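## Task

Scene 1: move the tray so it rests completely on the wall-mounted shelf. Neither the tray nor any crockery may drop freely by more than a few centimetres. At the end the risers must still be at their original spots, and every item on the tray must still sit where it started on the tray. Finally the grippers must release and the arms must back away. The tray must stay there with no robot supporting it.

## Robot and tools

Robots: four identical i2rt Big YAM arms named arm1, arm2, arm3 and arm4. Each has six revolute joints, a two-finger gripper and a wrist camera. With joints 1 and 6 at zero and the hand level and forward, the camera rides on top of the hand looking toward the fingertips. Reach is roughly 1.0 m from the joint1 axis. A fixed room camera, cam_high, also watches the scene.

Mounts (scene frame, metres; heading in degrees counter-clockwise from +x): arm1 at (-0.66, -1.56, 1.01) heading +89; arm2 at (0.89, -1.22, 1.03) heading -179; arm3 at (-1.67, -0.75, 0.96) heading -1; arm4 at (-0.26, -0.75, 0.95) heading -90. The scene frame has its origin on the floor with +z up. The hand point is centred between the fingertips; its z axis runs along the fingers and the fingers open along its y axis.

Joints, all absolute targets (radians unless noted), with range and the tolerance counted as arrived: joint1_rad -2.879..2.879 (±0.045), yaw about the foot, positive is counter-clockwise seen from above, zero points along the mount heading. joint2_rad 0..3.141 (±0.14), shoulder; zero has the upper arm pointing back roughly horizontal, increasing raises it up and over to the front. joint3_rad 0..3.019 (±0.09), elbow; zero is fully folded, increasing straightens it. joint4_rad -1.692..1.57 (±0.055), hand pitch, positive tilts fingers up. joint5_rad -1.57..1.57 (±0.03), sideways hand swing, positive toward the arm's right. joint6_rad -2.094..2.094 (±0.035), hand roll, positive clockwise viewed from behind the hand. gripper_m 0..0.093 metres (±0.003), the fingertip gap; grip force tops out near 50-62 N per pad.

execute_actions: argument actions is a list with zero or one action. The action is an object keyed by arm name; each arm's value is {"joints": {...}} naming any subset of the seven keys above, each an absolute target, not an offset. All named motions begin together and may finish at different moments; one action runs at most 15 s. Joints and arms you omit may still be driving toward earlier targets. An unknown key or out-of-range number rejects the whole call and nothing moves. Optional cameras: list of names from arm1_cam_wrist..arm4_cam_wrist, cam_high, or all; omitted or null gives all, [] gives none. An empty actions list only reports state and pictures. Joints move at differing speeds, so the hand can sweep a wide arc between postures.

wait: seconds from 0 to 10; commands nothing and returns the same report. zoom_image: camera plus region [x0, y0, x1, y1] in image pixels from the top-left, at most 504 by 504, applied to that camera's latest full image. read_manual: returns only licence text. finished_scene: scene number 1 or 2; ends that scene irreversibly and reports success; the goal must already hold on its own.

Results: a pictures line lists cameras in image order. joint_status tells how each commanded motion ended. off_target means it stopped short and may still push. contact_stop or time_out means it abandoned the target and holds its current spot, except that after time_out a joint may keep a target (or one within 0.375, 0.375, 0.113, 0.225, 0.075, 0.3 rad for joints 1-6) and continue pushing; on_its_own lists such joints, and its held at value is the target, not the actual angle. Sending a joint its reported position relieves the push; a load-bearing joint then sags. Tiny changes may produce no motion. joint command not followed (often with a cause line) means a self/inter-arm clearance check blocked that arm's joints; gripper commands still run, blocked joints show not_followed and may be retried with later actions. That check can be late and ignores fingers, gripper bodies and wrist cameras, so arms can still collide. If a result reports a stop, any later execute_actions, wait or finished_scene in the same reply are skipped.

Hazards: arms do not halt on contact and keep pressing, possibly hard. Two robots pressing hard together fails and ends the run; a hard impact may too. Pushing objects out of the work area or onto the floor fails the task. Occasionally something nudges a loose object. Motors warm while holding loads, even while you think: MOTOR HOT appears from 85 °C, and at 100 °C an OVER-TEMPERATURE FAULT drops that arm until it cools, with affected keys showing limit_stop_at_motor_heat; resend targets afterward. Some heat carries into scene 2.



Cameras: calibration gives K, distortion and T_world_to_cam per camera; wrist cameras are fisheye 504x504, cam_high is pinhole+radial 896x504. Expect small pose and lens errors; wrist camera poses also inherit joint reading errors.

Each tool is called as a command line: name --argument value for each argument, lists and objects as JSON in quotes; but a table of rows of numbers goes row by row, as --pt "numbers of a row", without its own name.

## Session

execute_actions --actions '[]'

Scene clock: 0.00 s.
arm1.joint_positions: joint1_rad=-1.518 joint2_rad=+0.599 joint3_rad=+1.325 joint4_rad=-1.390 joint5_rad=+0.019 joint6_rad=+0.470 gripper_m=+0.094
arm1.joint_status: not commanded
arm1.hand: x=-0.4319 y=-1.5565 z=+1.5093 quat_wxyz=(-0.425, -0.199, -0.877, -0.100) (m; scene frame)
arm2.joint_positions: joint1_rad=-0.581 joint2_rad=+0.633 joint3_rad=+1.398 joint4_rad=-1.312 joint5_rad=+0.006 joint6_rad=-0.235 gripper_m=+0.094
arm2.joint_status: not commanded
arm2.hand: x=+0.6955 y=-1.0846 z=+1.5809 quat_wxyz=(+0.192, -0.857, +0.146, +0.455) (m; scene frame)
arm3.joint_positions: joint1_rad=+0.104 joint2_rad=+0.521 joint3_rad=+1.406 joint4_rad=-1.212 joint5_rad=-0.275 joint6_rad=-0.267 gripper_m=+0.094
arm3.joint_status: not commanded
arm3.hand: x=-1.4801 y=-0.6951 z=+1.5605 quat_wxyz=(-0.585, +0.215, -0.780, -0.061) (m; scene frame)
arm4.joint_positions: joint1_rad=-0.713 joint2_rad=+0.484 joint3_rad=+1.417 joint4_rad=-1.204 joint5_rad=+0.251 joint6_rad=-0.307 gripper_m=+0.095
arm4.joint_status: not commanded
arm4.hand: x=-0.3992 y=-0.8537 z=+1.5647 quat_wxyz=(-0.064, -0.698, -0.372, +0.609) (m; scene frame)
pictures: arm1_cam_wrist, arm2_cam_wrist, arm3_cam_wrist, arm4_cam_wrist, cam_high
Images, in order (width x height): arm1_cam_wrist 504x504, arm2_cam_wrist 504x504, arm3_cam_wrist 504x504, arm4_cam_wrist 504x504, cam_high 896x504.

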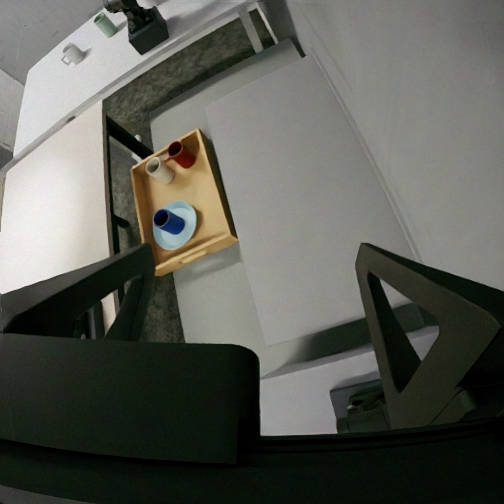

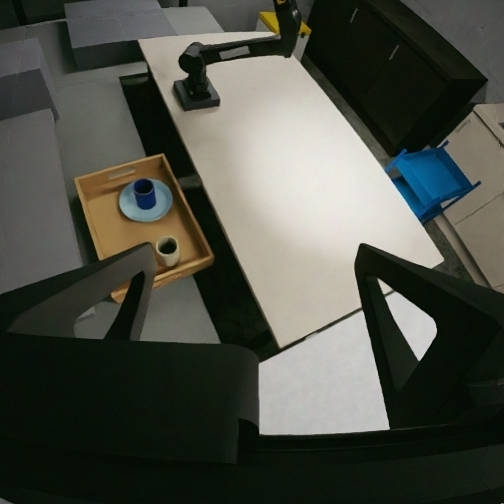

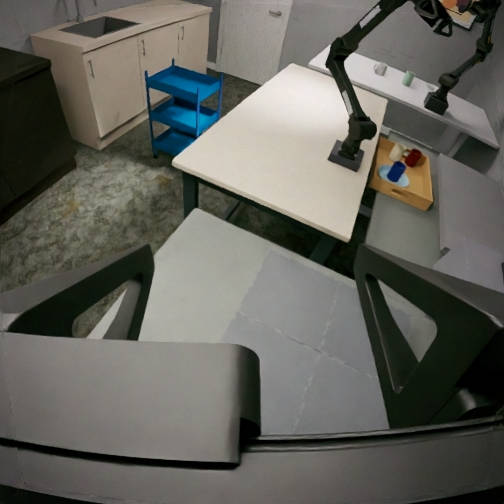

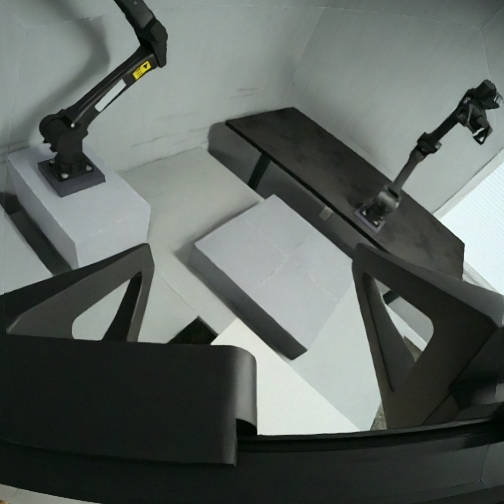

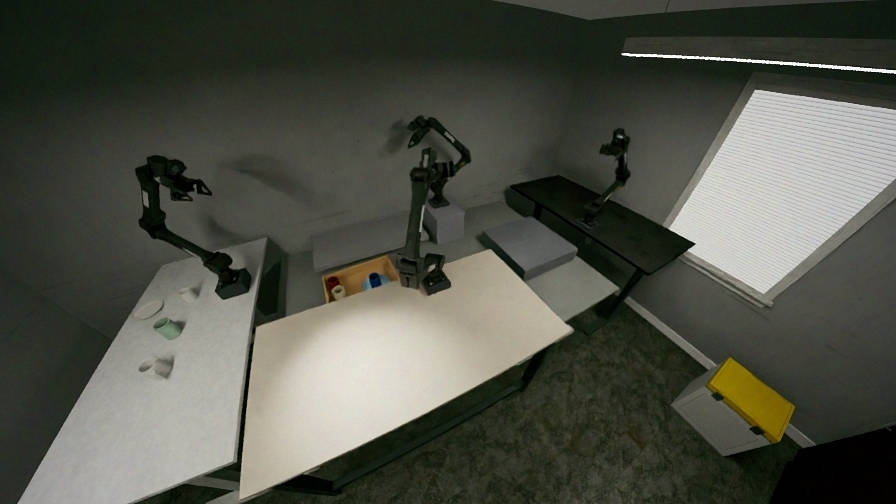

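execute_actions --actions '[{"arm1":{"joints":{"joint1_rad":-0.894,"joint2_rad":2.45,"joint3_rad":2.008,"joint4_rad":-1.034,"joint5_rad":0,"joint6_rad":-0.912,"gripper_m":0.06}},"arm2":{"joints":{"joint1_rad":-0.24,"joint2_rad":2.1,"joint3_rad":1.172,"joint4_rad":-0.549,"joint5_rad":0,"joint6_rad":-1.793,"gripper_m":0.06}}}]'

Scene clock: 35.40 s.
arm1.joint_positions: joint1_rad=-0.898 joint2_rad=+2.458 joint3_rad=+1.978 joint4_rad=-1.032 joint5_rad=+0.001 joint6_rad=-0.904 gripper_m=+0.060
arm1.joint_status: all done
arm1.hand: x=-0.0943 y=-1.1291 z=+0.9014 quat_wxyz=(-0.028, +0.702, -0.712, +0.004) (m; scene frame)
arm2.joint_positions: joint1_rad=-0.241 joint2_rad=+2.108 joint3_rad=+1.167 joint4_rad=-0.563 joint5_rad=+0.002 joint6_rad=-1.784 gripper_m=+0.060
arm2.joint_status: all done
arm2.hand: x=+0.3894 y=-1.1000 z=+0.9057 quat_wxyz=(+0.033, -0.711, -0.702, +0.021) (m; scene frame)
arm3.joint_positions: joint1_rad=+0.104 joint2_rad=+0.521 joint3_rad=+1.406 joint4_rad=-1.212 joint5_rad=-0.275 joint6_rad=-0.267 gripper_m=+0.094
arm3.joint_status: not commanded
arm3.hand: x=-1.4801 y=-0.6951 z=+1.5605 quat_wxyz=(-0.585, +0.215, -0.780, -0.061) (m; scene frame)
arm4.joint_positions: joint1_rad=-0.713 joint2_rad=+0.484 joint3_rad=+1.417 joint4_rad=-1.204 joint5_rad=+0.251 joint6_rad=-0.307 gripper_m=+0.095
arm4.joint_status: not commanded
arm4.hand: x=-0.3992 y=-0.8537 z=+1.5647 quat_wxyz=(-0.064, -0.698, -0.372, +0.609) (m; scene frame)
pictures: arm1_cam_wrist, arm2_cam_wrist, arm3_cam_wrist, arm4_cam_wrist, cam_high
camera_calibration (this result's frames):
arm1_cam_wrist: T_world_to_cam=[[0.997335, -0.0248636, 0.0685933, -0.00210044], [-0.0587751, -0.830823, 0.553424, -1.43768], [0.0432288, -0.55598, -0.83007, 0.24779], [0, 0, 0, 1]] pos_world=[-0.0931168, -1.05675, 1.00148]
arm2_cam_wrist: T_world_to_cam=[[-0.997653, 0.0140384, 0.0670151, 0.346743], [0.0512386, 0.802297, 0.594722, 0.327466], [-0.0454171, 0.59676, -0.801133, 1.52304], [0, 0, 0, 1]] pos_world=[0.398322, -1.17648, 1.00217]
Images, in order (width x height): arm1_cam_wrist 504x504, arm2_cam_wrist 504x504, arm3_cam_wrist 504x504, arm4_cam_wrist 504x504, cam_high 896x504.

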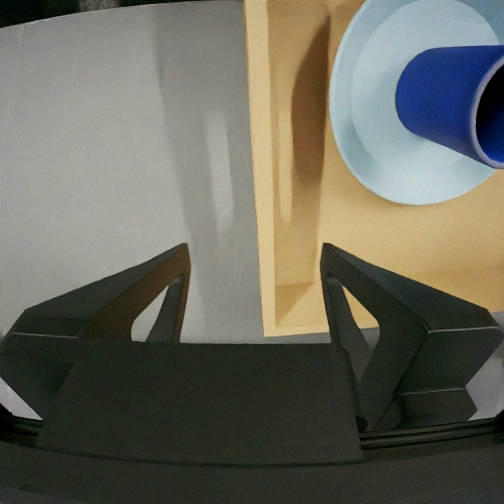

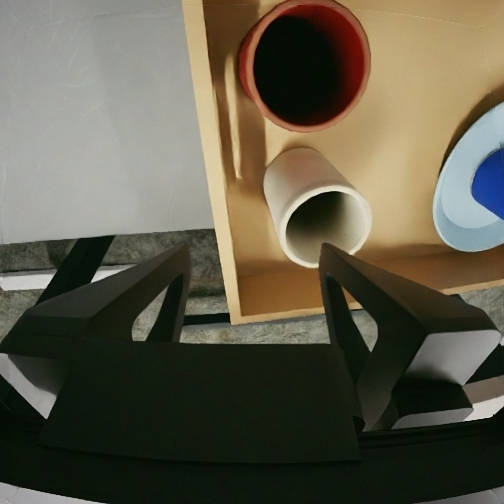

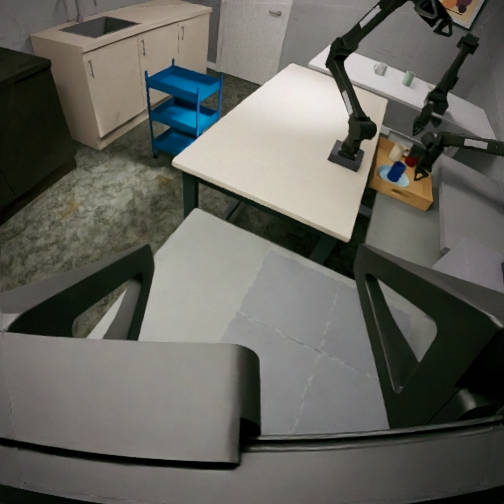

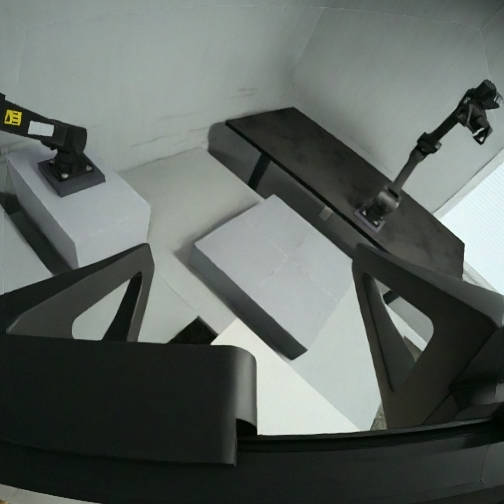

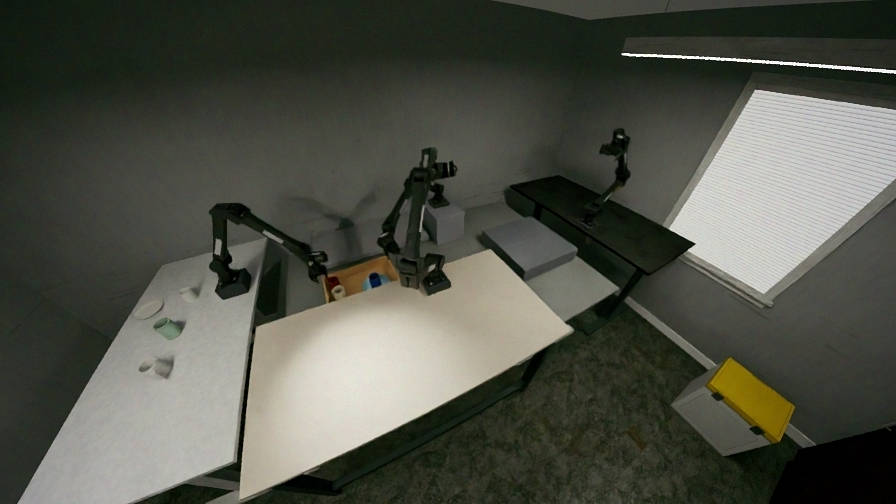

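execute_actions --actions '[{"arm1":{"joints":{"joint1_rad":-0.9,"joint2_rad":2.762,"joint3_rad":2.25,"joint4_rad":-1.025,"gripper_m":0.05}},"arm2":{"joints":{"joint1_rad":-0.29,"joint2_rad":2.376,"joint3_rad":1.205,"joint4_rad":-0.38,"joint6_rad":-1.86,"gripper_m":0.045}}}]' --cameras '["arm1_cam_wrist","arm2_cam_wrist"]'

Scene clock: 51.63 s.
arm1.joint_positions: joint1_rad=-0.898 joint2_rad=+2.768 joint3_rad=+2.223 joint4_rad=-1.030 joint5_rad=+0.001 joint6_rad=-0.905 gripper_m=+0.050
arm1.joint_status: all done
arm1.hand: x=-0.0847 y=-1.1215 z=+0.7674 quat_wxyz=(+0.004, +0.702, -0.712, -0.001) (m; scene frame)
arm2.joint_positions: joint1_rad=-0.293 joint2_rad=+2.391 joint3_rad=+1.195 joint4_rad=-0.382 joint5_rad=-0.001 joint6_rad=-1.851 gripper_m=+0.045
arm2.joint_status: all done
arm2.hand: x=+0.4252 y=-1.0831 z=+0.7761 quat_wxyz=(+0.001, -0.706, -0.708, +0.003) (m; scene frame)
arm3.joint_positions: joint1_rad=+0.104 joint2_rad=+0.521 joint3_rad=+1.406 joint4_rad=-1.212 joint5_rad=-0.275 joint6_rad=-0.267 gripper_m=+0.094
arm3.joint_status: not commanded
arm3.hand: x=-1.4801 y=-0.6951 z=+1.5605 quat_wxyz=(-0.585, +0.215, -0.780, -0.061) (m; scene frame)
arm4.joint_positions: joint1_rad=-0.713 joint2_rad=+0.484 joint3_rad=+1.417 joint4_rad=-1.204 joint5_rad=+0.251 joint6_rad=-0.307 gripper_m=+0.095
arm4.joint_status: not commanded
arm4.hand: x=-0.3992 y=-0.8537 z=+1.5647 quat_wxyz=(-0.064, -0.698, -0.372, +0.609) (m; scene frame)
pictures: arm1_cam_wrist, arm2_cam_wrist
camera_calibration (this result's frames):
arm1_cam_wrist: T_world_to_cam=[[0.999582, -0.0223335, 0.0183583, 0.0392076], [-0.0288595, -0.808513, 0.587771, -1.35546], [0.00171595, -0.588055, -0.808819, 0.0845338], [0, 0, 0, 1]] pos_world=[-0.0784543, -1.04532, 0.864354]
arm2_cam_wrist: T_world_to_cam=[[-0.999991, -0.00091806, -0.00423138, 0.430966], [-0.0032067, 0.81369, 0.58129, 0.435057], [0.00290937, 0.581298, -0.813685, 1.38316], [0, 0, 0, 1]] pos_world=[0.428333, -1.15764, 0.87439]
Images, in order (width x height): arm1_cam_wrist 504x504, arm2_cam_wrist 504x504.

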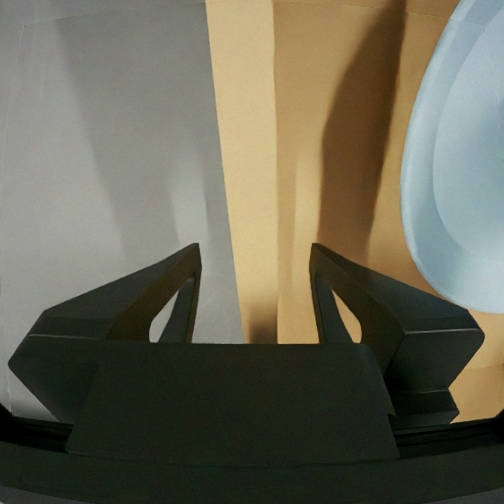

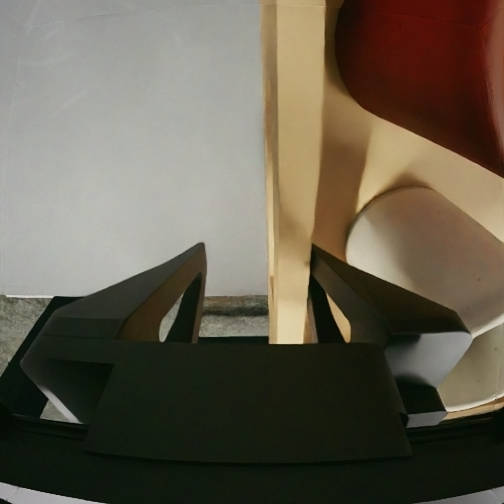

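execute_actions --actions '[{"arm2":{"joints":{"joint3_rad":1.24,"joint4_rad":-0.41}}}]' --cameras '[]'

execute_actions --actions '[{"arm1":{"joints":{"joint2_rad":2.84,"joint3_rad":2.31,"joint4_rad":-1.007}},"arm2":{"joints":{"joint2_rad":2.49,"joint3_rad":1.29,"joint4_rad":-0.355}}}]' --cameras '["arm1_cam_wrist","arm2_cam_wrist","arm3_cam_wrist"]'

Scene clock: 56.50 s.
arm1.joint_positions: joint1_rad=-0.898 joint2_rad=+2.768 joint3_rad=+2.223 joint4_rad=-1.030 joint5_rad=+0.001 joint6_rad=-0.905 gripper_m=+0.050
arm1.joint_status: not commanded
arm1.hand: x=-0.0847 y=-1.1215 z=+0.7674 quat_wxyz=(+0.004, +0.702, -0.712, -0.001) (m; scene frame)
arm2.joint_positions: joint1_rad=-0.293 joint2_rad=+2.391 joint3_rad=+1.211 joint4_rad=-0.397 joint5_rad=-0.001 joint6_rad=-1.851 gripper_m=+0.045
arm2.joint_status: all done
arm2.hand: x=+0.4196 y=-1.0815 z=+0.7784 quat_wxyz=(+0.002, -0.706, -0.708, +0.003) (m; scene frame)
arm3.joint_positions: joint1_rad=+0.104 joint2_rad=+0.521 joint3_rad=+1.406 joint4_rad=-1.212 joint5_rad=-0.275 joint6_rad=-0.267 gripper_m=+0.094
arm3.joint_status: not commanded
arm3.hand: x=-1.4801 y=-0.6951 z=+1.5605 quat_wxyz=(-0.585, +0.215, -0.780, -0.061) (m; scene frame)
arm4.joint_positions: joint1_rad=-0.713 joint2_rad=+0.484 joint3_rad=+1.417 joint4_rad=-1.204 joint5_rad=+0.251 joint6_rad=-0.307 gripper_m=+0.095
arm4.joint_status: not commanded
arm4.hand: x=-0.3992 y=-0.8537 z=+1.5647 quat_wxyz=(-0.064, -0.698, -0.372, +0.609) (m; scene frame)
pictures: none
No camera images: the call's "cameras" was empty. Leave "cameras" out to get every camera's image.

Scene clock: 57.53 s.
arm1.joint_positions: joint1_rad=-0.898 joint2_rad=+2.820 joint3_rad=+2.279 joint4_rad=-1.018 joint5_rad=+0.001 joint6_rad=-0.905 gripper_m=+0.050
arm1.joint_status: all done
arm1.hand: x=-0.0780 y=-1.1164 z=+0.7490 quat_wxyz=(-0.004, +0.702, -0.712, +0.001) (m; scene frame)
arm2.joint_positions: joint1_rad=-0.293 joint2_rad=+2.486 joint3_rad=+1.274 joint4_rad=-0.365 joint5_rad=+0.000 joint6_rad=-1.852 gripper_m=+0.045
arm2.joint_status: all done
arm2.hand: x=+0.4128 y=-1.0795 z=+0.7422 quat_wxyz=(+0.001, -0.706, -0.709, +0.002) (m; scene frame)
arm3.joint_positions: joint1_rad=+0.104 joint2_rad=+0.521 joint3_rad=+1.406 joint4_rad=-1.212 joint5_rad=-0.275 joint6_rad=-0.267 gripper_m=+0.094
arm3.joint_status: not commanded
arm3.hand: x=-1.4801 y=-0.6951 z=+1.5605 quat_wxyz=(-0.585, +0.215, -0.780, -0.061) (m; scene frame)
arm4.joint_positions: joint1_rad=-0.713 joint2_rad=+0.484 joint3_rad=+1.417 joint4_rad=-1.204 joint5_rad=+0.251 joint6_rad=-0.307 gripper_m=+0.095
arm4.joint_status: not commanded
arm4.hand: x=-0.3992 y=-0.8537 z=+1.5647 quat_wxyz=(-0.064, -0.698, -0.372, +0.609) (m; scene frame)
pictures: arm1_cam_wrist, arm2_cam_wrist, arm3_cam_wrist
camera_calibration (this result's frames):
arm1_cam_wrist: T_world_to_cam=[[0.999249, -0.0226044, 0.0314603, 0.0228736], [-0.0366554, -0.814457, 0.579065, -1.3411], [0.0125337, -0.579784, -0.814674, 0.0871564], [0, 0, 0, 1]] pos_world=[-0.0731072, -1.04122, 0.846866]
arm2_cam_wrist: T_world_to_cam=[[-0.999991, -0.00129144, -0.00407329, 0.417913], [-0.00342078, 0.8132, 0.581974, 0.450878], [0.00256082, 0.581983, -0.813197, 1.35408], [0, 0, 0, 1]] pos_world=[0.415984, -1.15417, 0.840438]
Images, in order (width x height): arm1_cam_wrist 504x504, arm2_cam_wrist 504x504, arm3_cam_wrist 504x504.

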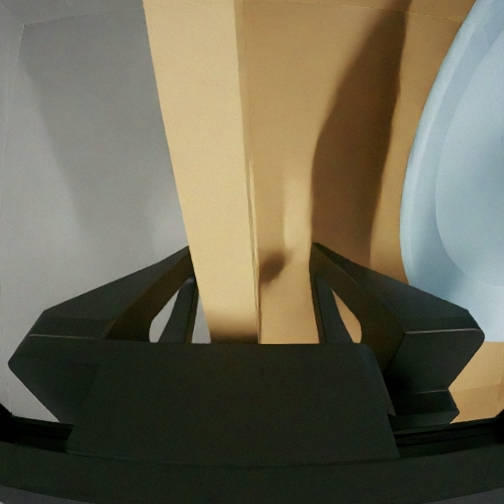

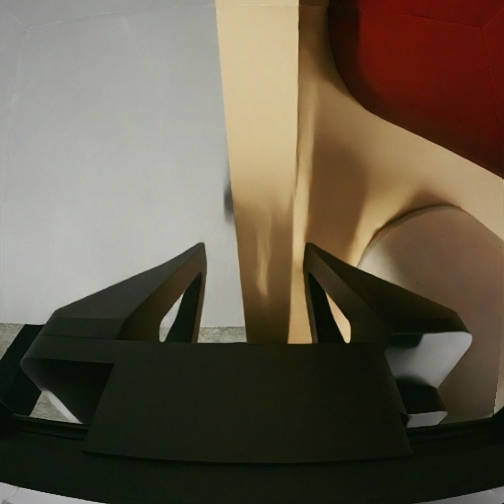

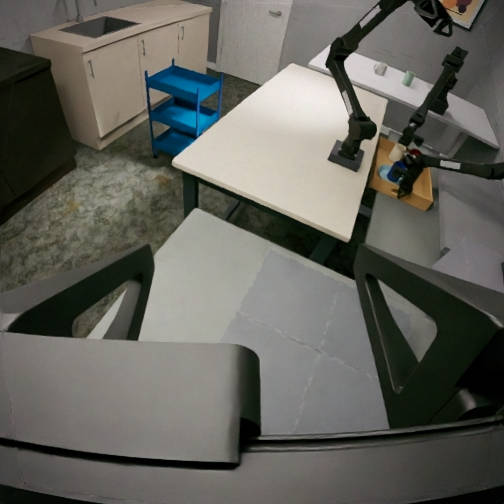

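execute_actions --actions '[{"arm1":{"joints":{"joint2_rad":2.86}}}]' --cameras '[]'

execute_actions --actions '[{"arm1":{"joints":{"gripper_m":0}},"arm2":{"joints":{"gripper_m":0}}}]' --cameras '["arm1_cam_wrist","arm2_cam_wrist"]'

Scene clock: 60.83 s.
arm1.joint_positions: joint1_rad=-0.898 joint2_rad=+2.834 joint3_rad=+2.280 joint4_rad=-1.018 joint5_rad=+0.001 joint6_rad=-0.905 gripper_m=+0.050
arm1.joint_status: all done
arm1.hand: x=-0.0819 y=-1.1194 z=+0.7399 quat_wxyz=(+0.002, +0.702, -0.712, +0.000) (m; scene frame)
arm2.joint_positions: joint1_rad=-0.293 joint2_rad=+2.486 joint3_rad=+1.274 joint4_rad=-0.365 joint5_rad=+0.000 joint6_rad=-1.852 gripper_m=+0.045
arm2.joint_status: not commanded
arm2.hand: x=+0.4128 y=-1.0795 z=+0.7422 quat_wxyz=(+0.001, -0.706, -0.709, +0.002) (m; scene frame)
arm3.joint_positions: joint1_rad=+0.104 joint2_rad=+0.521 joint3_rad=+1.406 joint4_rad=-1.212 joint5_rad=-0.275 joint6_rad=-0.267 gripper_m=+0.094
arm3.joint_status: not commanded
arm3.hand: x=-1.4801 y=-0.6951 z=+1.5605 quat_wxyz=(-0.585, +0.215, -0.780, -0.061) (m; scene frame)
arm4.joint_positions: joint1_rad=-0.713 joint2_rad=+0.484 joint3_rad=+1.417 joint4_rad=-1.204 joint5_rad=+0.251 joint6_rad=-0.307 gripper_m=+0.095
arm4.joint_status: not commanded
arm4.hand: x=-0.3992 y=-0.8537 z=+1.5647 quat_wxyz=(-0.064, -0.698, -0.372, +0.609) (m; scene frame)
pictures: none
No camera images: the call's "cameras" was empty. Leave "cameras" out to get every camera's image.

Scene clock: 61.47 s.
arm1.joint_positions: joint1_rad=-0.897 joint2_rad=+2.834 joint3_rad=+2.281 joint4_rad=-1.016 joint5_rad=-0.003 joint6_rad=-0.929 gripper_m=+0.012
arm1.joint_status: gripper_m off_target (ended at +0.012, target +0.000)
arm1.hand: x=-0.0819 y=-1.1182 z=+0.7400 quat_wxyz=(+0.000, +0.711, -0.703, -0.002) (m; scene frame)
arm2.joint_positions: joint1_rad=-0.289 joint2_rad=+2.487 joint3_rad=+1.278 joint4_rad=-0.368 joint5_rad=+0.002 joint6_rad=-1.880 gripper_m=+0.011
arm2.joint_status: gripper_m off_target (ended at +0.011, target +0.000)
arm2.hand: x=+0.4109 y=-1.0807 z=+0.7424 quat_wxyz=(+0.002, -0.694, -0.720, +0.002) (m; scene frame)
arm3.joint_positions: joint1_rad=+0.104 joint2_rad=+0.521 joint3_rad=+1.406 joint4_rad=-1.212 joint5_rad=-0.275 joint6_rad=-0.267 gripper_m=+0.094
arm3.joint_status: not commanded
arm3.hand: x=-1.4801 y=-0.6951 z=+1.5605 quat_wxyz=(-0.585, +0.215, -0.780, -0.061) (m; scene frame)
arm4.joint_positions: joint1_rad=-0.713 joint2_rad=+0.484 joint3_rad=+1.417 joint4_rad=-1.204 joint5_rad=+0.251 joint6_rad=-0.307 gripper_m=+0.095
arm4.joint_status: not commanded
arm4.hand: x=-0.3992 y=-0.8537 z=+1.5647 quat_wxyz=(-0.064, -0.698, -0.372, +0.609) (m; scene frame)
pictures: arm1_cam_wrist, arm2_cam_wrist
camera_calibration (this result's frames):
arm1_cam_wrist: T_world_to_cam=[[0.999769, 0.00228567, 0.0213937, 0.0623407], [-0.0105899, -0.813281, 0.581774, -1.336], [0.0187288, -0.581866, -0.813069, 0.0757651], [0, 0, 0, 1]] pos_world=[-0.0778933, -1.0426, 0.837519]
arm2_cam_wrist: T_world_to_cam=[[-0.999425, -0.0336921, -0.00377107, 0.380505], [-0.029561, 0.811572, 0.583504, 0.459521], [-0.016599, 0.58328, -0.812102, 1.3634], [0, 0, 0, 1]] pos_world=[0.416502, -1.15536, 0.840519]
Images, in order (width x height): arm1_cam_wrist 504x504, arm2_cam_wrist 504x504.

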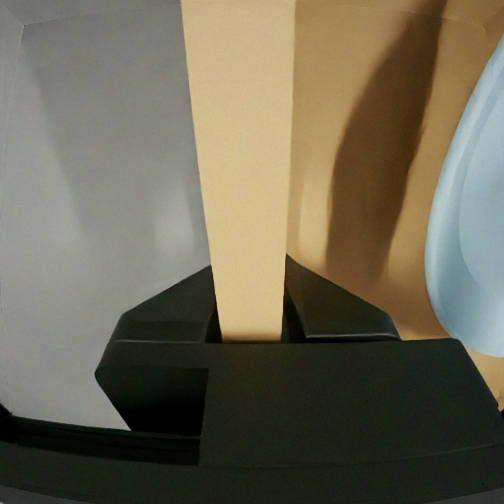

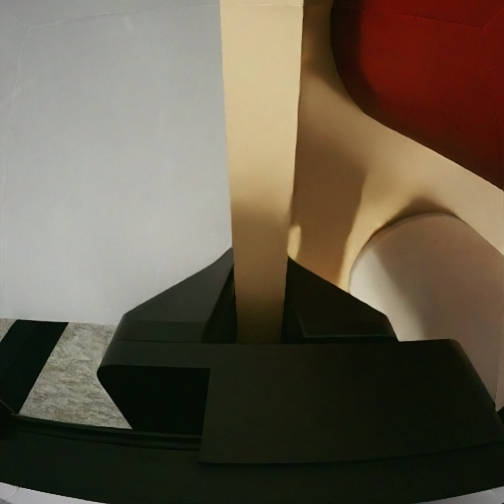

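execute_actions --actions '[{"arm1":{"joints":{"joint2_rad":2.70,"joint3_rad":2.235,"joint4_rad":-1.05}},"arm2":{"joints":{"joint2_rad":2.325,"joint3_rad":1.23,"joint4_rad":-0.45}}}]' --cameras '[]'

execute_actions --actions '[{"arm1":{"joints":{"joint2_rad":2.58,"joint3_rad":2.195,"joint4_rad":-1.13}},"arm2":{"joints":{"joint2_rad":2.163,"joint3_rad":1.19,"joint4_rad":-0.572}}}]' --cameras '[]'

execute_actions --actions '[{"arm1":{"joints":{"joint2_rad":2.497,"joint3_rad":2.2,"joint4_rad":-1.215}},"arm2":{"joints":{"joint2_rad":2.034,"joint3_rad":1.18,"joint4_rad":-0.693}}}]' --cameras '["arm3_cam_wrist","cam_high"]'

Scene clock: 71.93 s.
arm1.joint_positions: joint1_rad=-0.925 joint2_rad=+2.793 joint3_rad=+2.229 joint4_rad=-1.002 joint5_rad=+0.012 joint6_rad=-0.955 gripper_m=+0.012
arm1.joint_status: all done
arm1.hand: x=-0.0718 y=-1.1383 z=+0.7518 quat_wxyz=(+0.000, +0.711, -0.704, +0.005) (m; scene frame)
arm2.joint_positions: joint1_rad=-0.264 joint2_rad=+2.445 joint3_rad=+1.243 joint4_rad=-0.408 joint5_rad=-0.007 joint6_rad=-1.869 gripper_m=+0.011
arm2.joint_status: all done
arm2.hand: x=+0.4204 y=-1.0974 z=+0.7576 quat_wxyz=(-0.014, -0.689, -0.725, -0.002) (m; scene frame)
arm3.joint_positions: joint1_rad=+0.104 joint2_rad=+0.521 joint3_rad=+1.406 joint4_rad=-1.212 joint5_rad=-0.275 joint6_rad=-0.267 gripper_m=+0.094
arm3.joint_status: not commanded
arm3.hand: x=-1.4801 y=-0.6951 z=+1.5605 quat_wxyz=(-0.585, +0.215, -0.780, -0.061) (m; scene frame)
arm4.joint_positions: joint1_rad=-0.713 joint2_rad=+0.484 joint3_rad=+1.417 joint4_rad=-1.204 joint5_rad=+0.251 joint6_rad=-0.307 gripper_m=+0.095
arm4.joint_status: not commanded
arm4.hand: x=-0.3992 y=-0.8537 z=+1.5647 quat_wxyz=(-0.064, -0.698, -0.372, +0.609) (m; scene frame)
pictures: none
No camera images: the call's "cameras" was empty. Leave "cameras" out to get every camera's image.

Scene clock: 73.00 s.
arm1.joint_positions: joint1_rad=-0.920 joint2_rad=+2.657 joint3_rad=+2.178 joint4_rad=-1.089 joint5_rad=+0.013 joint6_rad=-0.954 gripper_m=+0.012
arm1.joint_status: all done
arm1.hand: x=-0.0707 y=-1.1335 z=+0.8311 quat_wxyz=(+0.001, +0.712, -0.702, +0.006) (m; scene frame)
arm2.joint_positions: joint1_rad=-0.272 joint2_rad=+2.258 joint3_rad=+1.185 joint4_rad=-0.544 joint5_rad=-0.007 joint6_rad=-1.870 gripper_m=+0.010
arm2.joint_status: all done
arm2.hand: x=+0.4203 y=-1.0933 z=+0.8374 quat_wxyz=(-0.017, -0.692, -0.722, -0.004) (m; scene frame)
arm3.joint_positions: joint1_rad=+0.104 joint2_rad=+0.521 joint3_rad=+1.406 joint4_rad=-1.212 joint5_rad=-0.275 joint6_rad=-0.267 gripper_m=+0.094
arm3.joint_status: not commanded
arm3.hand: x=-1.4801 y=-0.6951 z=+1.5605 quat_wxyz=(-0.585, +0.215, -0.780, -0.061) (m; scene frame)
arm4.joint_positions: joint1_rad=-0.713 joint2_rad=+0.484 joint3_rad=+1.417 joint4_rad=-1.204 joint5_rad=+0.251 joint6_rad=-0.307 gripper_m=+0.095
arm4.joint_status: not commanded
arm4.hand: x=-0.3992 y=-0.8537 z=+1.5647 quat_wxyz=(-0.064, -0.698, -0.372, +0.609) (m; scene frame)
pictures: none
No camera images: the call's "cameras" was empty. Leave "cameras" out to get every camera's image.

Scene clock: 74.03 s.
arm1.joint_positions: joint1_rad=-0.920 joint2_rad=+2.585 joint3_rad=+2.176 joint4_rad=-1.165 joint5_rad=+0.013 joint6_rad=-0.952 gripper_m=+0.012
arm1.joint_status: all done
arm1.hand: x=-0.0701 y=-1.1330 z=+0.8810 quat_wxyz=(+0.004, +0.711, -0.703, +0.005) (m; scene frame)
arm2.joint_positions: joint1_rad=-0.271 joint2_rad=+2.144 joint3_rad=+1.172 joint4_rad=-0.655 joint5_rad=-0.008 joint6_rad=-1.868 gripper_m=+0.010
arm2.joint_status: all done
arm2.hand: x=+0.4207 y=-1.0936 z=+0.8893 quat_wxyz=(-0.022, -0.692, -0.721, -0.006) (m; scene frame)
arm3.joint_positions: joint1_rad=+0.104 joint2_rad=+0.521 joint3_rad=+1.406 joint4_rad=-1.212 joint5_rad=-0.275 joint6_rad=-0.267 gripper_m=+0.094
arm3.joint_status: not commanded
arm3.hand: x=-1.4801 y=-0.6951 z=+1.5605 quat_wxyz=(-0.585, +0.215, -0.780, -0.061) (m; scene frame)
arm4.joint_positions: joint1_rad=-0.713 joint2_rad=+0.484 joint3_rad=+1.417 joint4_rad=-1.204 joint5_rad=+0.251 joint6_rad=-0.307 gripper_m=+0.095
arm4.joint_status: not commanded
arm4.hand: x=-0.3992 y=-0.8537 z=+1.5647 quat_wxyz=(-0.064, -0.698, -0.372, +0.609) (m; scene frame)
pictures: arm3_cam_wrist, cam_high
Images, in order (width x height): arm3_cam_wrist 504x504, cam_high 896x504.

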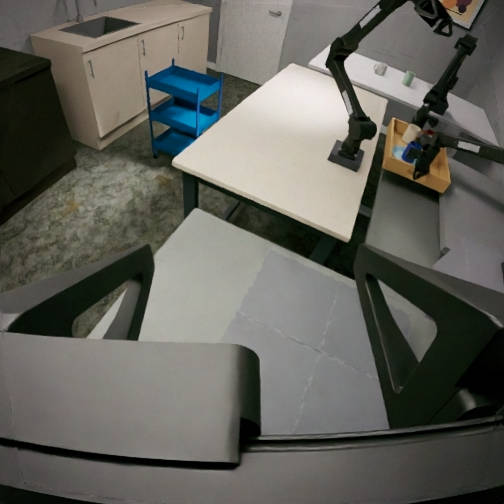

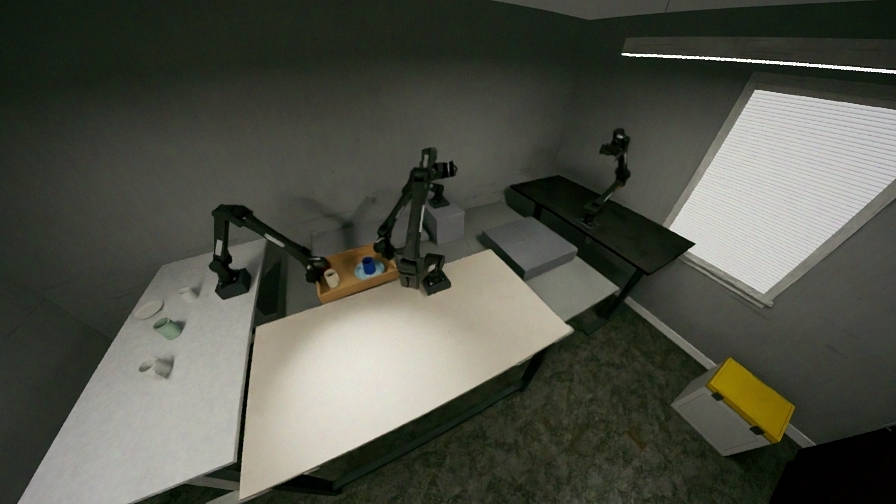

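execute_actions --actions '[{"arm1":{"joints":{"joint2_rad":2.41,"joint4_rad":-1.28}},"arm2":{"joints":{"joint2_rad":1.925,"joint4_rad":-0.75}}}]' --cameras '[]'

execute_actions --actions '[{"arm1":{"joints":{"joint1_rad":-1.035,"joint2_rad":2.198,"joint3_rad":1.776,"joint4_rad":-1.074,"joint6_rad":-1.085}},"arm2":{"joints":{"joint1_rad":-0.044,"joint2_rad":1.913,"joint3_rad":1.156,"joint4_rad":-0.744,"joint6_rad":-1.639}}}]' --cameras '["arm3_cam_wrist"]'

execute_actions --actions '[{"arm1":{"joints":{"joint1_rad":-1.182,"joint2_rad":2.059,"joint3_rad":1.504,"joint4_rad":-0.946,"joint6_rad":-1.232}},"arm2":{"joints":{"joint1_rad":0.17,"joint2_rad":1.962,"joint3_rad":1.255,"joint4_rad":-0.789,"joint6_rad":-1.425}}}]' --cameras '["arm3_cam_wrist","cam_high"]'

Scene clock: 90.00 s.
arm1.joint_positions: joint1_rad=-0.919 joint2_rad=+2.508 joint3_rad=+2.174 joint4_rad=-1.241 joint5_rad=+0.007 joint6_rad=-0.952 gripper_m=+0.012
arm1.joint_status: all done
arm1.hand: x=-0.0721 y=-1.1331 z=+0.9350 quat_wxyz=(+0.004, +0.711, -0.703, +0.003) (m; scene frame)
arm2.joint_positions: joint1_rad=-0.271 joint2_rad=+2.042 joint3_rad=+1.162 joint4_rad=-0.723 joint5_rad=-0.008 joint6_rad=-1.868 gripper_m=+0.010
arm2.joint_status: all done
arm2.hand: x=+0.4178 y=-1.0927 z=+0.9352 quat_wxyz=(-0.012, -0.692, -0.722, +0.000) (m; scene frame)
arm3.joint_positions: joint1_rad=+0.104 joint2_rad=+0.521 joint3_rad=+1.406 joint4_rad=-1.212 joint5_rad=-0.275 joint6_rad=-0.267 gripper_m=+0.094
arm3.joint_status: not commanded
arm3.hand: x=-1.4801 y=-0.6951 z=+1.5605 quat_wxyz=(-0.585, +0.215, -0.780, -0.061) (m; scene frame)
arm4.joint_positions: joint1_rad=-0.713 joint2_rad=+0.484 joint3_rad=+1.417 joint4_rad=-1.204 joint5_rad=+0.251 joint6_rad=-0.307 gripper_m=+0.095
arm4.joint_status: not commanded
arm4.hand: x=-0.3992 y=-0.8537 z=+1.5647 quat_wxyz=(-0.064, -0.698, -0.372, +0.609) (m; scene frame)
pictures: none
No camera images: the call's "cameras" was empty. Leave "cameras" out to get every camera's image.

Scene clock: 91.30 s.
arm1.joint_positions: joint1_rad=-1.060 joint2_rad=+2.302 joint3_rad=+1.762 joint4_rad=-1.034 joint5_rad=+0.008 joint6_rad=-1.112 gripper_m=+0.012
arm1.joint_status: all done
arm1.hand: x=-0.0837 y=-1.2554 z=+0.9311 quat_wxyz=(+0.004, +0.718, -0.696, +0.003) (m; scene frame)
arm2.joint_positions: joint1_rad=-0.033 joint2_rad=+2.034 joint3_rad=+1.140 joint4_rad=-0.709 joint5_rad=-0.005 joint6_rad=-1.640 gripper_m=+0.010
arm2.joint_status: all done
arm2.hand: x=+0.4092 y=-1.2078 z=+0.9335 quat_wxyz=(-0.010, -0.689, -0.725, -0.005) (m; scene frame)
arm3.joint_positions: joint1_rad=+0.104 joint2_rad=+0.521 joint3_rad=+1.406 joint4_rad=-1.212 joint5_rad=-0.275 joint6_rad=-0.267 gripper_m=+0.094
arm3.joint_status: not commanded
arm3.hand: x=-1.4801 y=-0.6951 z=+1.5605 quat_wxyz=(-0.585, +0.215, -0.780, -0.061) (m; scene frame)
arm4.joint_positions: joint1_rad=-0.713 joint2_rad=+0.484 joint3_rad=+1.417 joint4_rad=-1.204 joint5_rad=+0.251 joint6_rad=-0.307 gripper_m=+0.095
arm4.joint_status: not commanded
arm4.hand: x=-0.3992 y=-0.8537 z=+1.5647 quat_wxyz=(-0.064, -0.698, -0.372, +0.609) (m; scene frame)
pictures: arm3_cam_wrist
Images, in order (width x height): arm3_cam_wrist 504x504.

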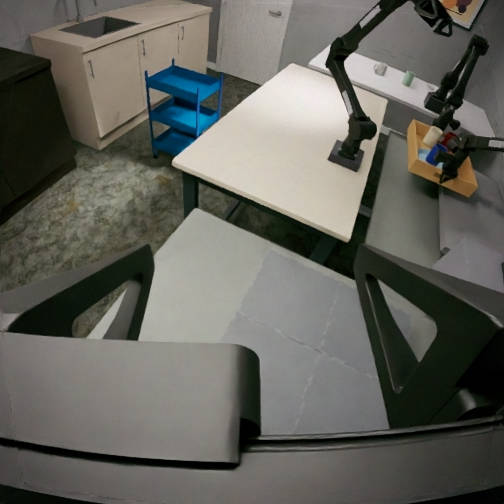

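Scene clock: 92.73 s.
arm1.joint_positions: joint1_rad=-1.199 joint2_rad=+2.138 joint3_rad=+1.500 joint4_rad=-0.913 joint5_rad=+0.002 joint6_rad=-1.249 gripper_m=+0.012
arm1.joint_status: all done
arm1.hand: x=-0.1018 y=-1.3567 z=+0.9466 quat_wxyz=(-0.007, +0.718, -0.696, +0.004) (m; scene frame)
arm2.joint_positions: joint1_rad=+0.170 joint2_rad=+2.041 joint3_rad=+1.205 joint4_rad=-0.742 joint5_rad=+0.001 joint6_rad=-1.437 gripper_m=+0.010
arm2.joint_status: all done
arm2.hand: x=+0.3923 y=-1.3087 z=+0.9467 quat_wxyz=(+0.003, -0.689, -0.725, +0.001) (m; scene frame)
arm3.joint_positions: joint1_rad=+0.104 joint2_rad=+0.521 joint3_rad=+1.406 joint4_rad=-1.212 joint5_rad=-0.275 joint6_rad=-0.267 gripper_m=+0.094
arm3.joint_status: not commanded
arm3.hand: x=-1.4801 y=-0.6951 z=+1.5605 quat_wxyz=(-0.585, +0.215, -0.780, -0.061) (m; scene frame)
arm4.joint_positions: joint1_rad=-0.713 joint2_rad=+0.484 joint3_rad=+1.417 joint4_rad=-1.204 joint5_rad=+0.251 joint6_rad=-0.307 gripper_m=+0.095
arm4.joint_status: not commanded
arm4.hand: x=-0.3992 y=-0.8537 z=+1.5647 quat_wxyz=(-0.064, -0.698, -0.372, +0.609) (m; scene frame)
pictures: arm3_cam_wrist, cam_high
Images, in order (width x height): arm3_cam_wrist 504x504, cam_high 896x504.

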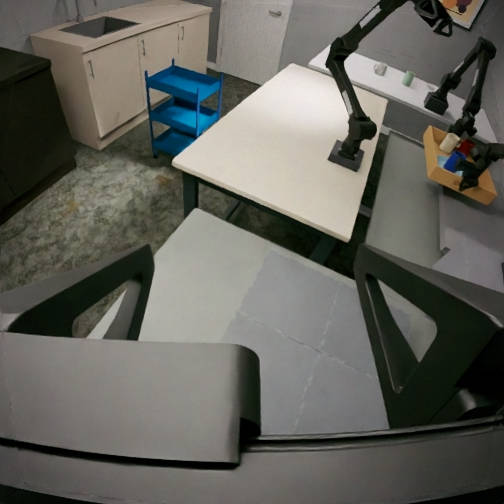

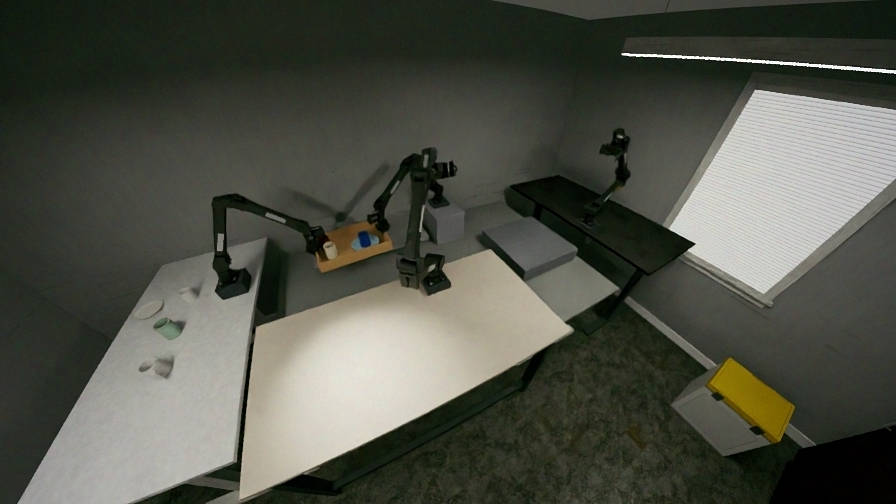

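execute_actions --actions '[{"arm1":{"joints":{"joint1_rad":-1.362,"joint2_rad":1.94,"joint3_rad":1.31,"joint4_rad":-0.875,"joint6_rad":-1.412}},"arm2":{"joints":{"joint1_rad":0.355,"joint2_rad":2.03,"joint3_rad":1.445,"joint4_rad":-0.885,"joint6_rad":-1.24}}}]' --cameras '[]'

execute_actions --actions '[{"arm1":{"joints":{"joint1_rad":-1.57,"joint2_rad":1.89,"joint3_rad":1.21,"joint4_rad":-0.83,"joint6_rad":-1.62}},"arm2":{"joints":{"joint1_rad":0.508,"joint2_rad":2.165,"joint3_rad":1.71,"joint4_rad":-1.01,"joint6_rad":-1.087}}}]'

Scene clock: 98.47 s.
arm1.joint_positions: joint1_rad=-1.366 joint2_rad=+2.018 joint3_rad=+1.305 joint4_rad=-0.842 joint5_rad=-0.003 joint6_rad=-1.422 gripper_m=+0.012
arm1.joint_status: all done
arm1.hand: x=-0.1295 y=-1.4618 z=+0.9536 quat_wxyz=(-0.006, +0.719, -0.694, +0.003) (m; scene frame)
arm2.joint_positions: joint1_rad=+0.345 joint2_rad=+2.128 joint3_rad=+1.394 joint4_rad=-0.839 joint5_rad=+0.005 joint6_rad=-1.260 gripper_m=+0.010
arm2.joint_status: all done
arm2.hand: x=+0.3649 y=-1.4131 z=+0.9534 quat_wxyz=(+0.006, -0.689, -0.725, +0.002) (m; scene frame)
arm3.joint_positions: joint1_rad=+0.104 joint2_rad=+0.521 joint3_rad=+1.406 joint4_rad=-1.212 joint5_rad=-0.275 joint6_rad=-0.267 gripper_m=+0.094
arm3.joint_status: not commanded
arm3.hand: x=-1.4801 y=-0.6951 z=+1.5605 quat_wxyz=(-0.585, +0.215, -0.780, -0.061) (m; scene frame)
arm4.joint_positions: joint1_rad=-0.713 joint2_rad=+0.484 joint3_rad=+1.417 joint4_rad=-1.204 joint5_rad=+0.251 joint6_rad=-0.307 gripper_m=+0.095
arm4.joint_status: not commanded
arm4.hand: x=-0.3992 y=-0.8537 z=+1.5647 quat_wxyz=(-0.064, -0.698, -0.372, +0.609) (m; scene frame)
pictures: none
No camera images: the call's "cameras" was empty. Leave "cameras" out to get every camera's image.

Scene clock: 99.80 s.
arm1.joint_positions: joint1_rad=-1.569 joint2_rad=+1.971 joint3_rad=+1.199 joint4_rad=-0.788 joint5_rad=-0.007 joint6_rad=-1.629 gripper_m=+0.012
arm1.joint_status: all done
arm1.hand: x=-0.1517 y=-1.5693 z=+0.9473 quat_wxyz=(-0.005, +0.721, -0.693, +0.001) (m; scene frame)
arm2.joint_positions: joint1_rad=+0.491 joint2_rad=+2.272 joint3_rad=+1.651 joint4_rad=-0.958 joint5_rad=+0.009 joint6_rad=-1.108 gripper_m=+0.010
arm2.joint_status: all done
arm2.hand: x=+0.3431 y=-1.5183 z=+0.9472 quat_wxyz=(+0.007, -0.691, -0.722, -0.001) (m; scene frame)
arm3.joint_positions: joint1_rad=+0.104 joint2_rad=+0.521 joint3_rad=+1.406 joint4_rad=-1.212 joint5_rad=-0.275 joint6_rad=-0.267 gripper_m=+0.094
arm3.joint_status: not commanded
arm3.hand: x=-1.4801 y=-0.6951 z=+1.5605 quat_wxyz=(-0.585, +0.215, -0.780, -0.061) (m; scene frame)
arm4.joint_positions: joint1_rad=-0.713 joint2_rad=+0.484 joint3_rad=+1.417 joint4_rad=-1.204 joint5_rad=+0.251 joint6_rad=-0.307 gripper_m=+0.095
arm4.joint_status: not commanded
arm4.hand: x=-0.3992 y=-0.8537 z=+1.5647 quat_wxyz=(-0.064, -0.698, -0.372, +0.609) (m; scene frame)
pictures: arm1_cam_wrist, arm2_cam_wrist, arm3_cam_wrist, arm4_cam_wrist, cam_high
camera_calibration (this result's frames):
arm1_cam_wrist: T_world_to_cam=[[0.998957, 0.0307934, 0.0336999, 0.161669], [0.00562194, -0.815591, 0.578601, -1.82238], [0.0453024, -0.577808, -0.814914, -0.00462788], [0, 0, 0, 1]] pos_world=[-0.151045, -1.49397, 1.04521]
arm2_cam_wrist: T_world_to_cam=[[-0.99915, -0.0412231, -0.00072175, 0.284378], [-0.0336295, 0.804722, 0.592698, 0.675442], [-0.0238521, 0.592219, -0.805424, 1.79351], [0, 0, 0, 1]] pos_world=[0.34963, -1.59397, 1.04441]
Images, in order (width x height): arm1_cam_wrist 504x504, arm2_cam_wrist 504x504, arm3_cam_wrist 504x504, arm4_cam_wrist 504x504, cam_high 896x504.

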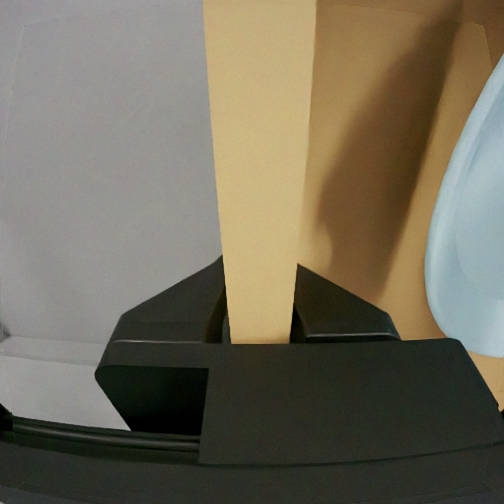

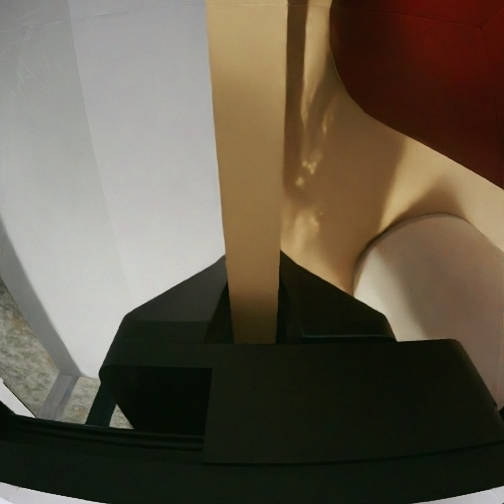

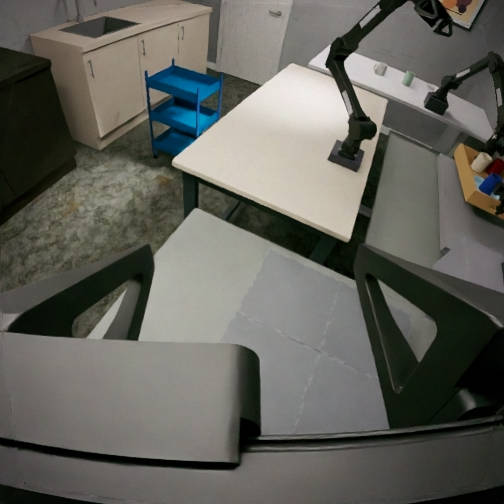

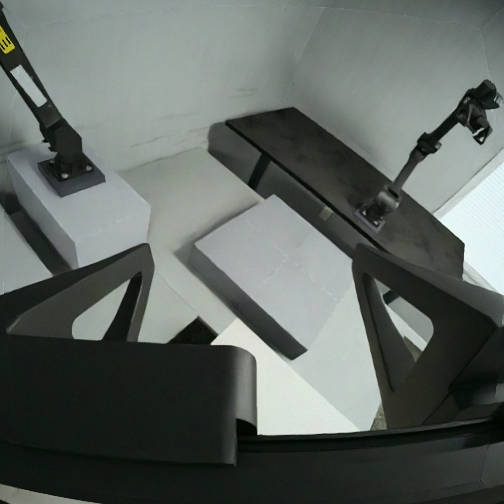

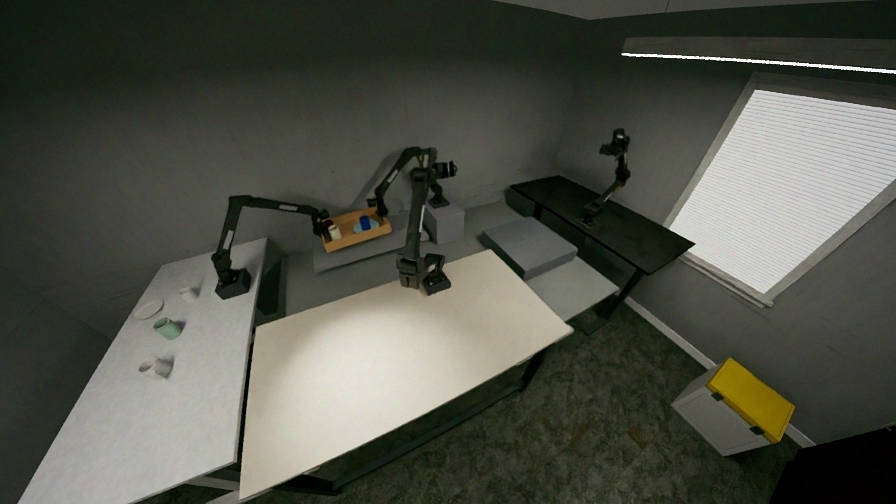

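execute_actions --actions '[{"arm1":{"joints":{"joint1_rad":-1.63,"joint2_rad":1.975,"joint4_rad":-0.75,"joint6_rad":-1.68}},"arm2":{"joints":{"joint1_rad":0.56,"joint2_rad":2.26,"joint3_rad":1.78,"joint4_rad":-0.985,"joint6_rad":-1.04}}}]' --cameras '[]'

execute_actions --actions '[{"arm1":{"joints":{"joint2_rad":2.06,"joint3_rad":1.22,"joint4_rad":-0.675}},"arm2":{"joints":{"joint2_rad":2.33,"joint3_rad":1.795,"joint4_rad":-0.93}}}]' --cameras '["cam_high"]'

Scene clock: 104.27 s.
arm1.joint_positions: joint1_rad=-1.620 joint2_rad=+2.045 joint3_rad=+1.199 joint4_rad=-0.715 joint5_rad=-0.008 joint6_rad=-1.670 gripper_m=+0.012
arm1.joint_status: all done
arm1.hand: x=-0.1504 y=-1.5953 z=+0.9114 quat_wxyz=(-0.005, +0.717, -0.697, +0.001) (m; scene frame)
arm2.joint_positions: joint1_rad=+0.539 joint2_rad=+2.361 joint3_rad=+1.712 joint4_rad=-0.934 joint5_rad=+0.013 joint6_rad=-1.055 gripper_m=+0.010
arm2.joint_status: all done
arm2.hand: x=+0.3462 y=-1.5504 z=+0.9110 quat_wxyz=(+0.009, -0.693, -0.721, -0.004) (m; scene frame)
arm3.joint_positions: joint1_rad=+0.104 joint2_rad=+0.521 joint3_rad=+1.406 joint4_rad=-1.212 joint5_rad=-0.275 joint6_rad=-0.267 gripper_m=+0.094
arm3.joint_status: not commanded
arm3.hand: x=-1.4801 y=-0.6951 z=+1.5605 quat_wxyz=(-0.585, +0.215, -0.780, -0.061) (m; scene frame)
arm4.joint_positions: joint1_rad=-0.713 joint2_rad=+0.484 joint3_rad=+1.417 joint4_rad=-1.204 joint5_rad=+0.251 joint6_rad=-0.307 gripper_m=+0.095
arm4.joint_status: not commanded
arm4.hand: x=-0.3992 y=-0.8537 z=+1.5647 quat_wxyz=(-0.064, -0.698, -0.372, +0.609) (m; scene frame)
pictures: none
No camera images: the call's "cameras" was empty. Leave "cameras" out to get every camera's image.

Scene clock: 105.20 s.
arm1.joint_positions: joint1_rad=-1.620 joint2_rad=+2.126 joint3_rad=+1.203 joint4_rad=-0.644 joint5_rad=-0.009 joint6_rad=-1.671 gripper_m=+0.012
arm1.joint_status: all done
arm1.hand: x=-0.1511 y=-1.5952 z=+0.8724 quat_wxyz=(-0.003, +0.718, -0.696, -0.002) (m; scene frame)
arm2.joint_positions: joint1_rad=+0.539 joint2_rad=+2.430 joint3_rad=+1.725 joint4_rad=-0.883 joint5_rad=+0.015 joint6_rad=-1.055 gripper_m=+0.010
arm2.joint_status: all done
arm2.hand: x=+0.3458 y=-1.5499 z=+0.8720 quat_wxyz=(+0.009, -0.693, -0.720, -0.006) (m; scene frame)
arm3.joint_positions: joint1_rad=+0.104 joint2_rad=+0.521 joint3_rad=+1.406 joint4_rad=-1.212 joint5_rad=-0.275 joint6_rad=-0.267 gripper_m=+0.094
arm3.joint_status: not commanded
arm3.hand: x=-1.4801 y=-0.6951 z=+1.5605 quat_wxyz=(-0.585, +0.215, -0.780, -0.061) (m; scene frame)
arm4.joint_positions: joint1_rad=-0.713 joint2_rad=+0.484 joint3_rad=+1.417 joint4_rad=-1.204 joint5_rad=+0.251 joint6_rad=-0.307 gripper_m=+0.095
arm4.joint_status: not commanded
arm4.hand: x=-0.3992 y=-0.8537 z=+1.5647 quat_wxyz=(-0.064, -0.698, -0.372, +0.609) (m; scene frame)
pictures: cam_high
Images, in order (width x height): cam_high 896x504.

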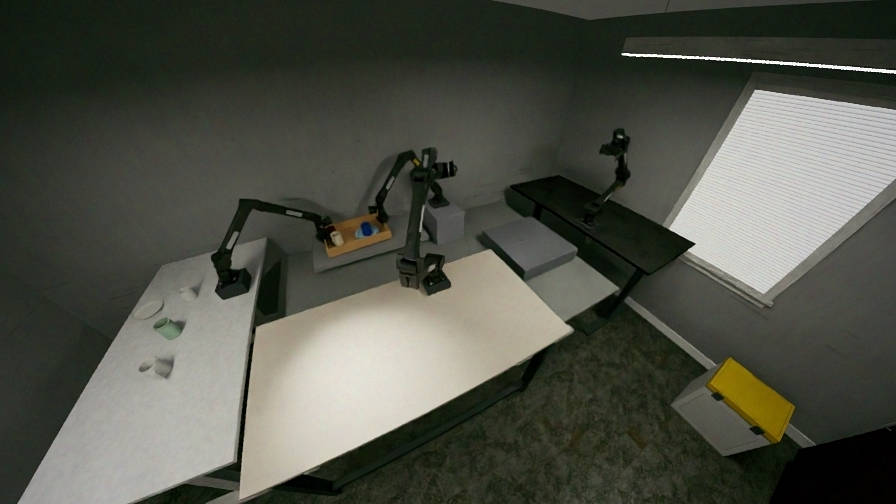

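execute_actions --actions '[{"arm1":{"joints":{"joint2_rad":2.145,"joint3_rad":1.235,"joint4_rad":-0.605}},"arm2":{"joints":{"joint2_rad":2.40,"joint3_rad":1.815,"joint4_rad":-0.88}}}]' --cameras '[]'

Scene clock: 109.03 s.
arm1.joint_positions: joint1_rad=-1.620 joint2_rad=+2.165 joint3_rad=+1.206 joint4_rad=-0.608 joint5_rad=-0.005 joint6_rad=-1.673 gripper_m=+0.011
arm1.joint_status: all done
arm1.hand: x=-0.1512 y=-1.5959 z=+0.8542 quat_wxyz=(-0.002, +0.719, -0.695, -0.001) (m; scene frame)
arm2.joint_positions: joint1_rad=+0.539 joint2_rad=+2.453 joint3_rad=+1.736 joint4_rad=-0.874 joint5_rad=+0.006 joint6_rad=-1.054 gripper_m=+0.010
arm2.joint_status: all done
arm2.hand: x=+0.3459 y=-1.5517 z=+0.8607 quat_wxyz=(+0.005, -0.693, -0.721, -0.007) (m; scene frame)
arm3.joint_positions: joint1_rad=+0.104 joint2_rad=+0.521 joint3_rad=+1.406 joint4_rad=-1.212 joint5_rad=-0.275 joint6_rad=-0.267 gripper_m=+0.094
arm3.joint_status: not commanded
arm3.hand: x=-1.4801 y=-0.6951 z=+1.5605 quat_wxyz=(-0.585, +0.215, -0.780, -0.061) (m; scene frame)
arm4.joint_positions: joint1_rad=-0.713 joint2_rad=+0.484 joint3_rad=+1.417 joint4_rad=-1.204 joint5_rad=+0.251 joint6_rad=-0.307 gripper_m=+0.095
arm4.joint_status: not commanded
arm4.hand: x=-0.3992 y=-0.8537 z=+1.5647 quat_wxyz=(-0.064, -0.698, -0.372, +0.609) (m; scene frame)
pictures: none
No camera images: the call's "cameras" was empty. Leave "cameras" out to get every camera's image.


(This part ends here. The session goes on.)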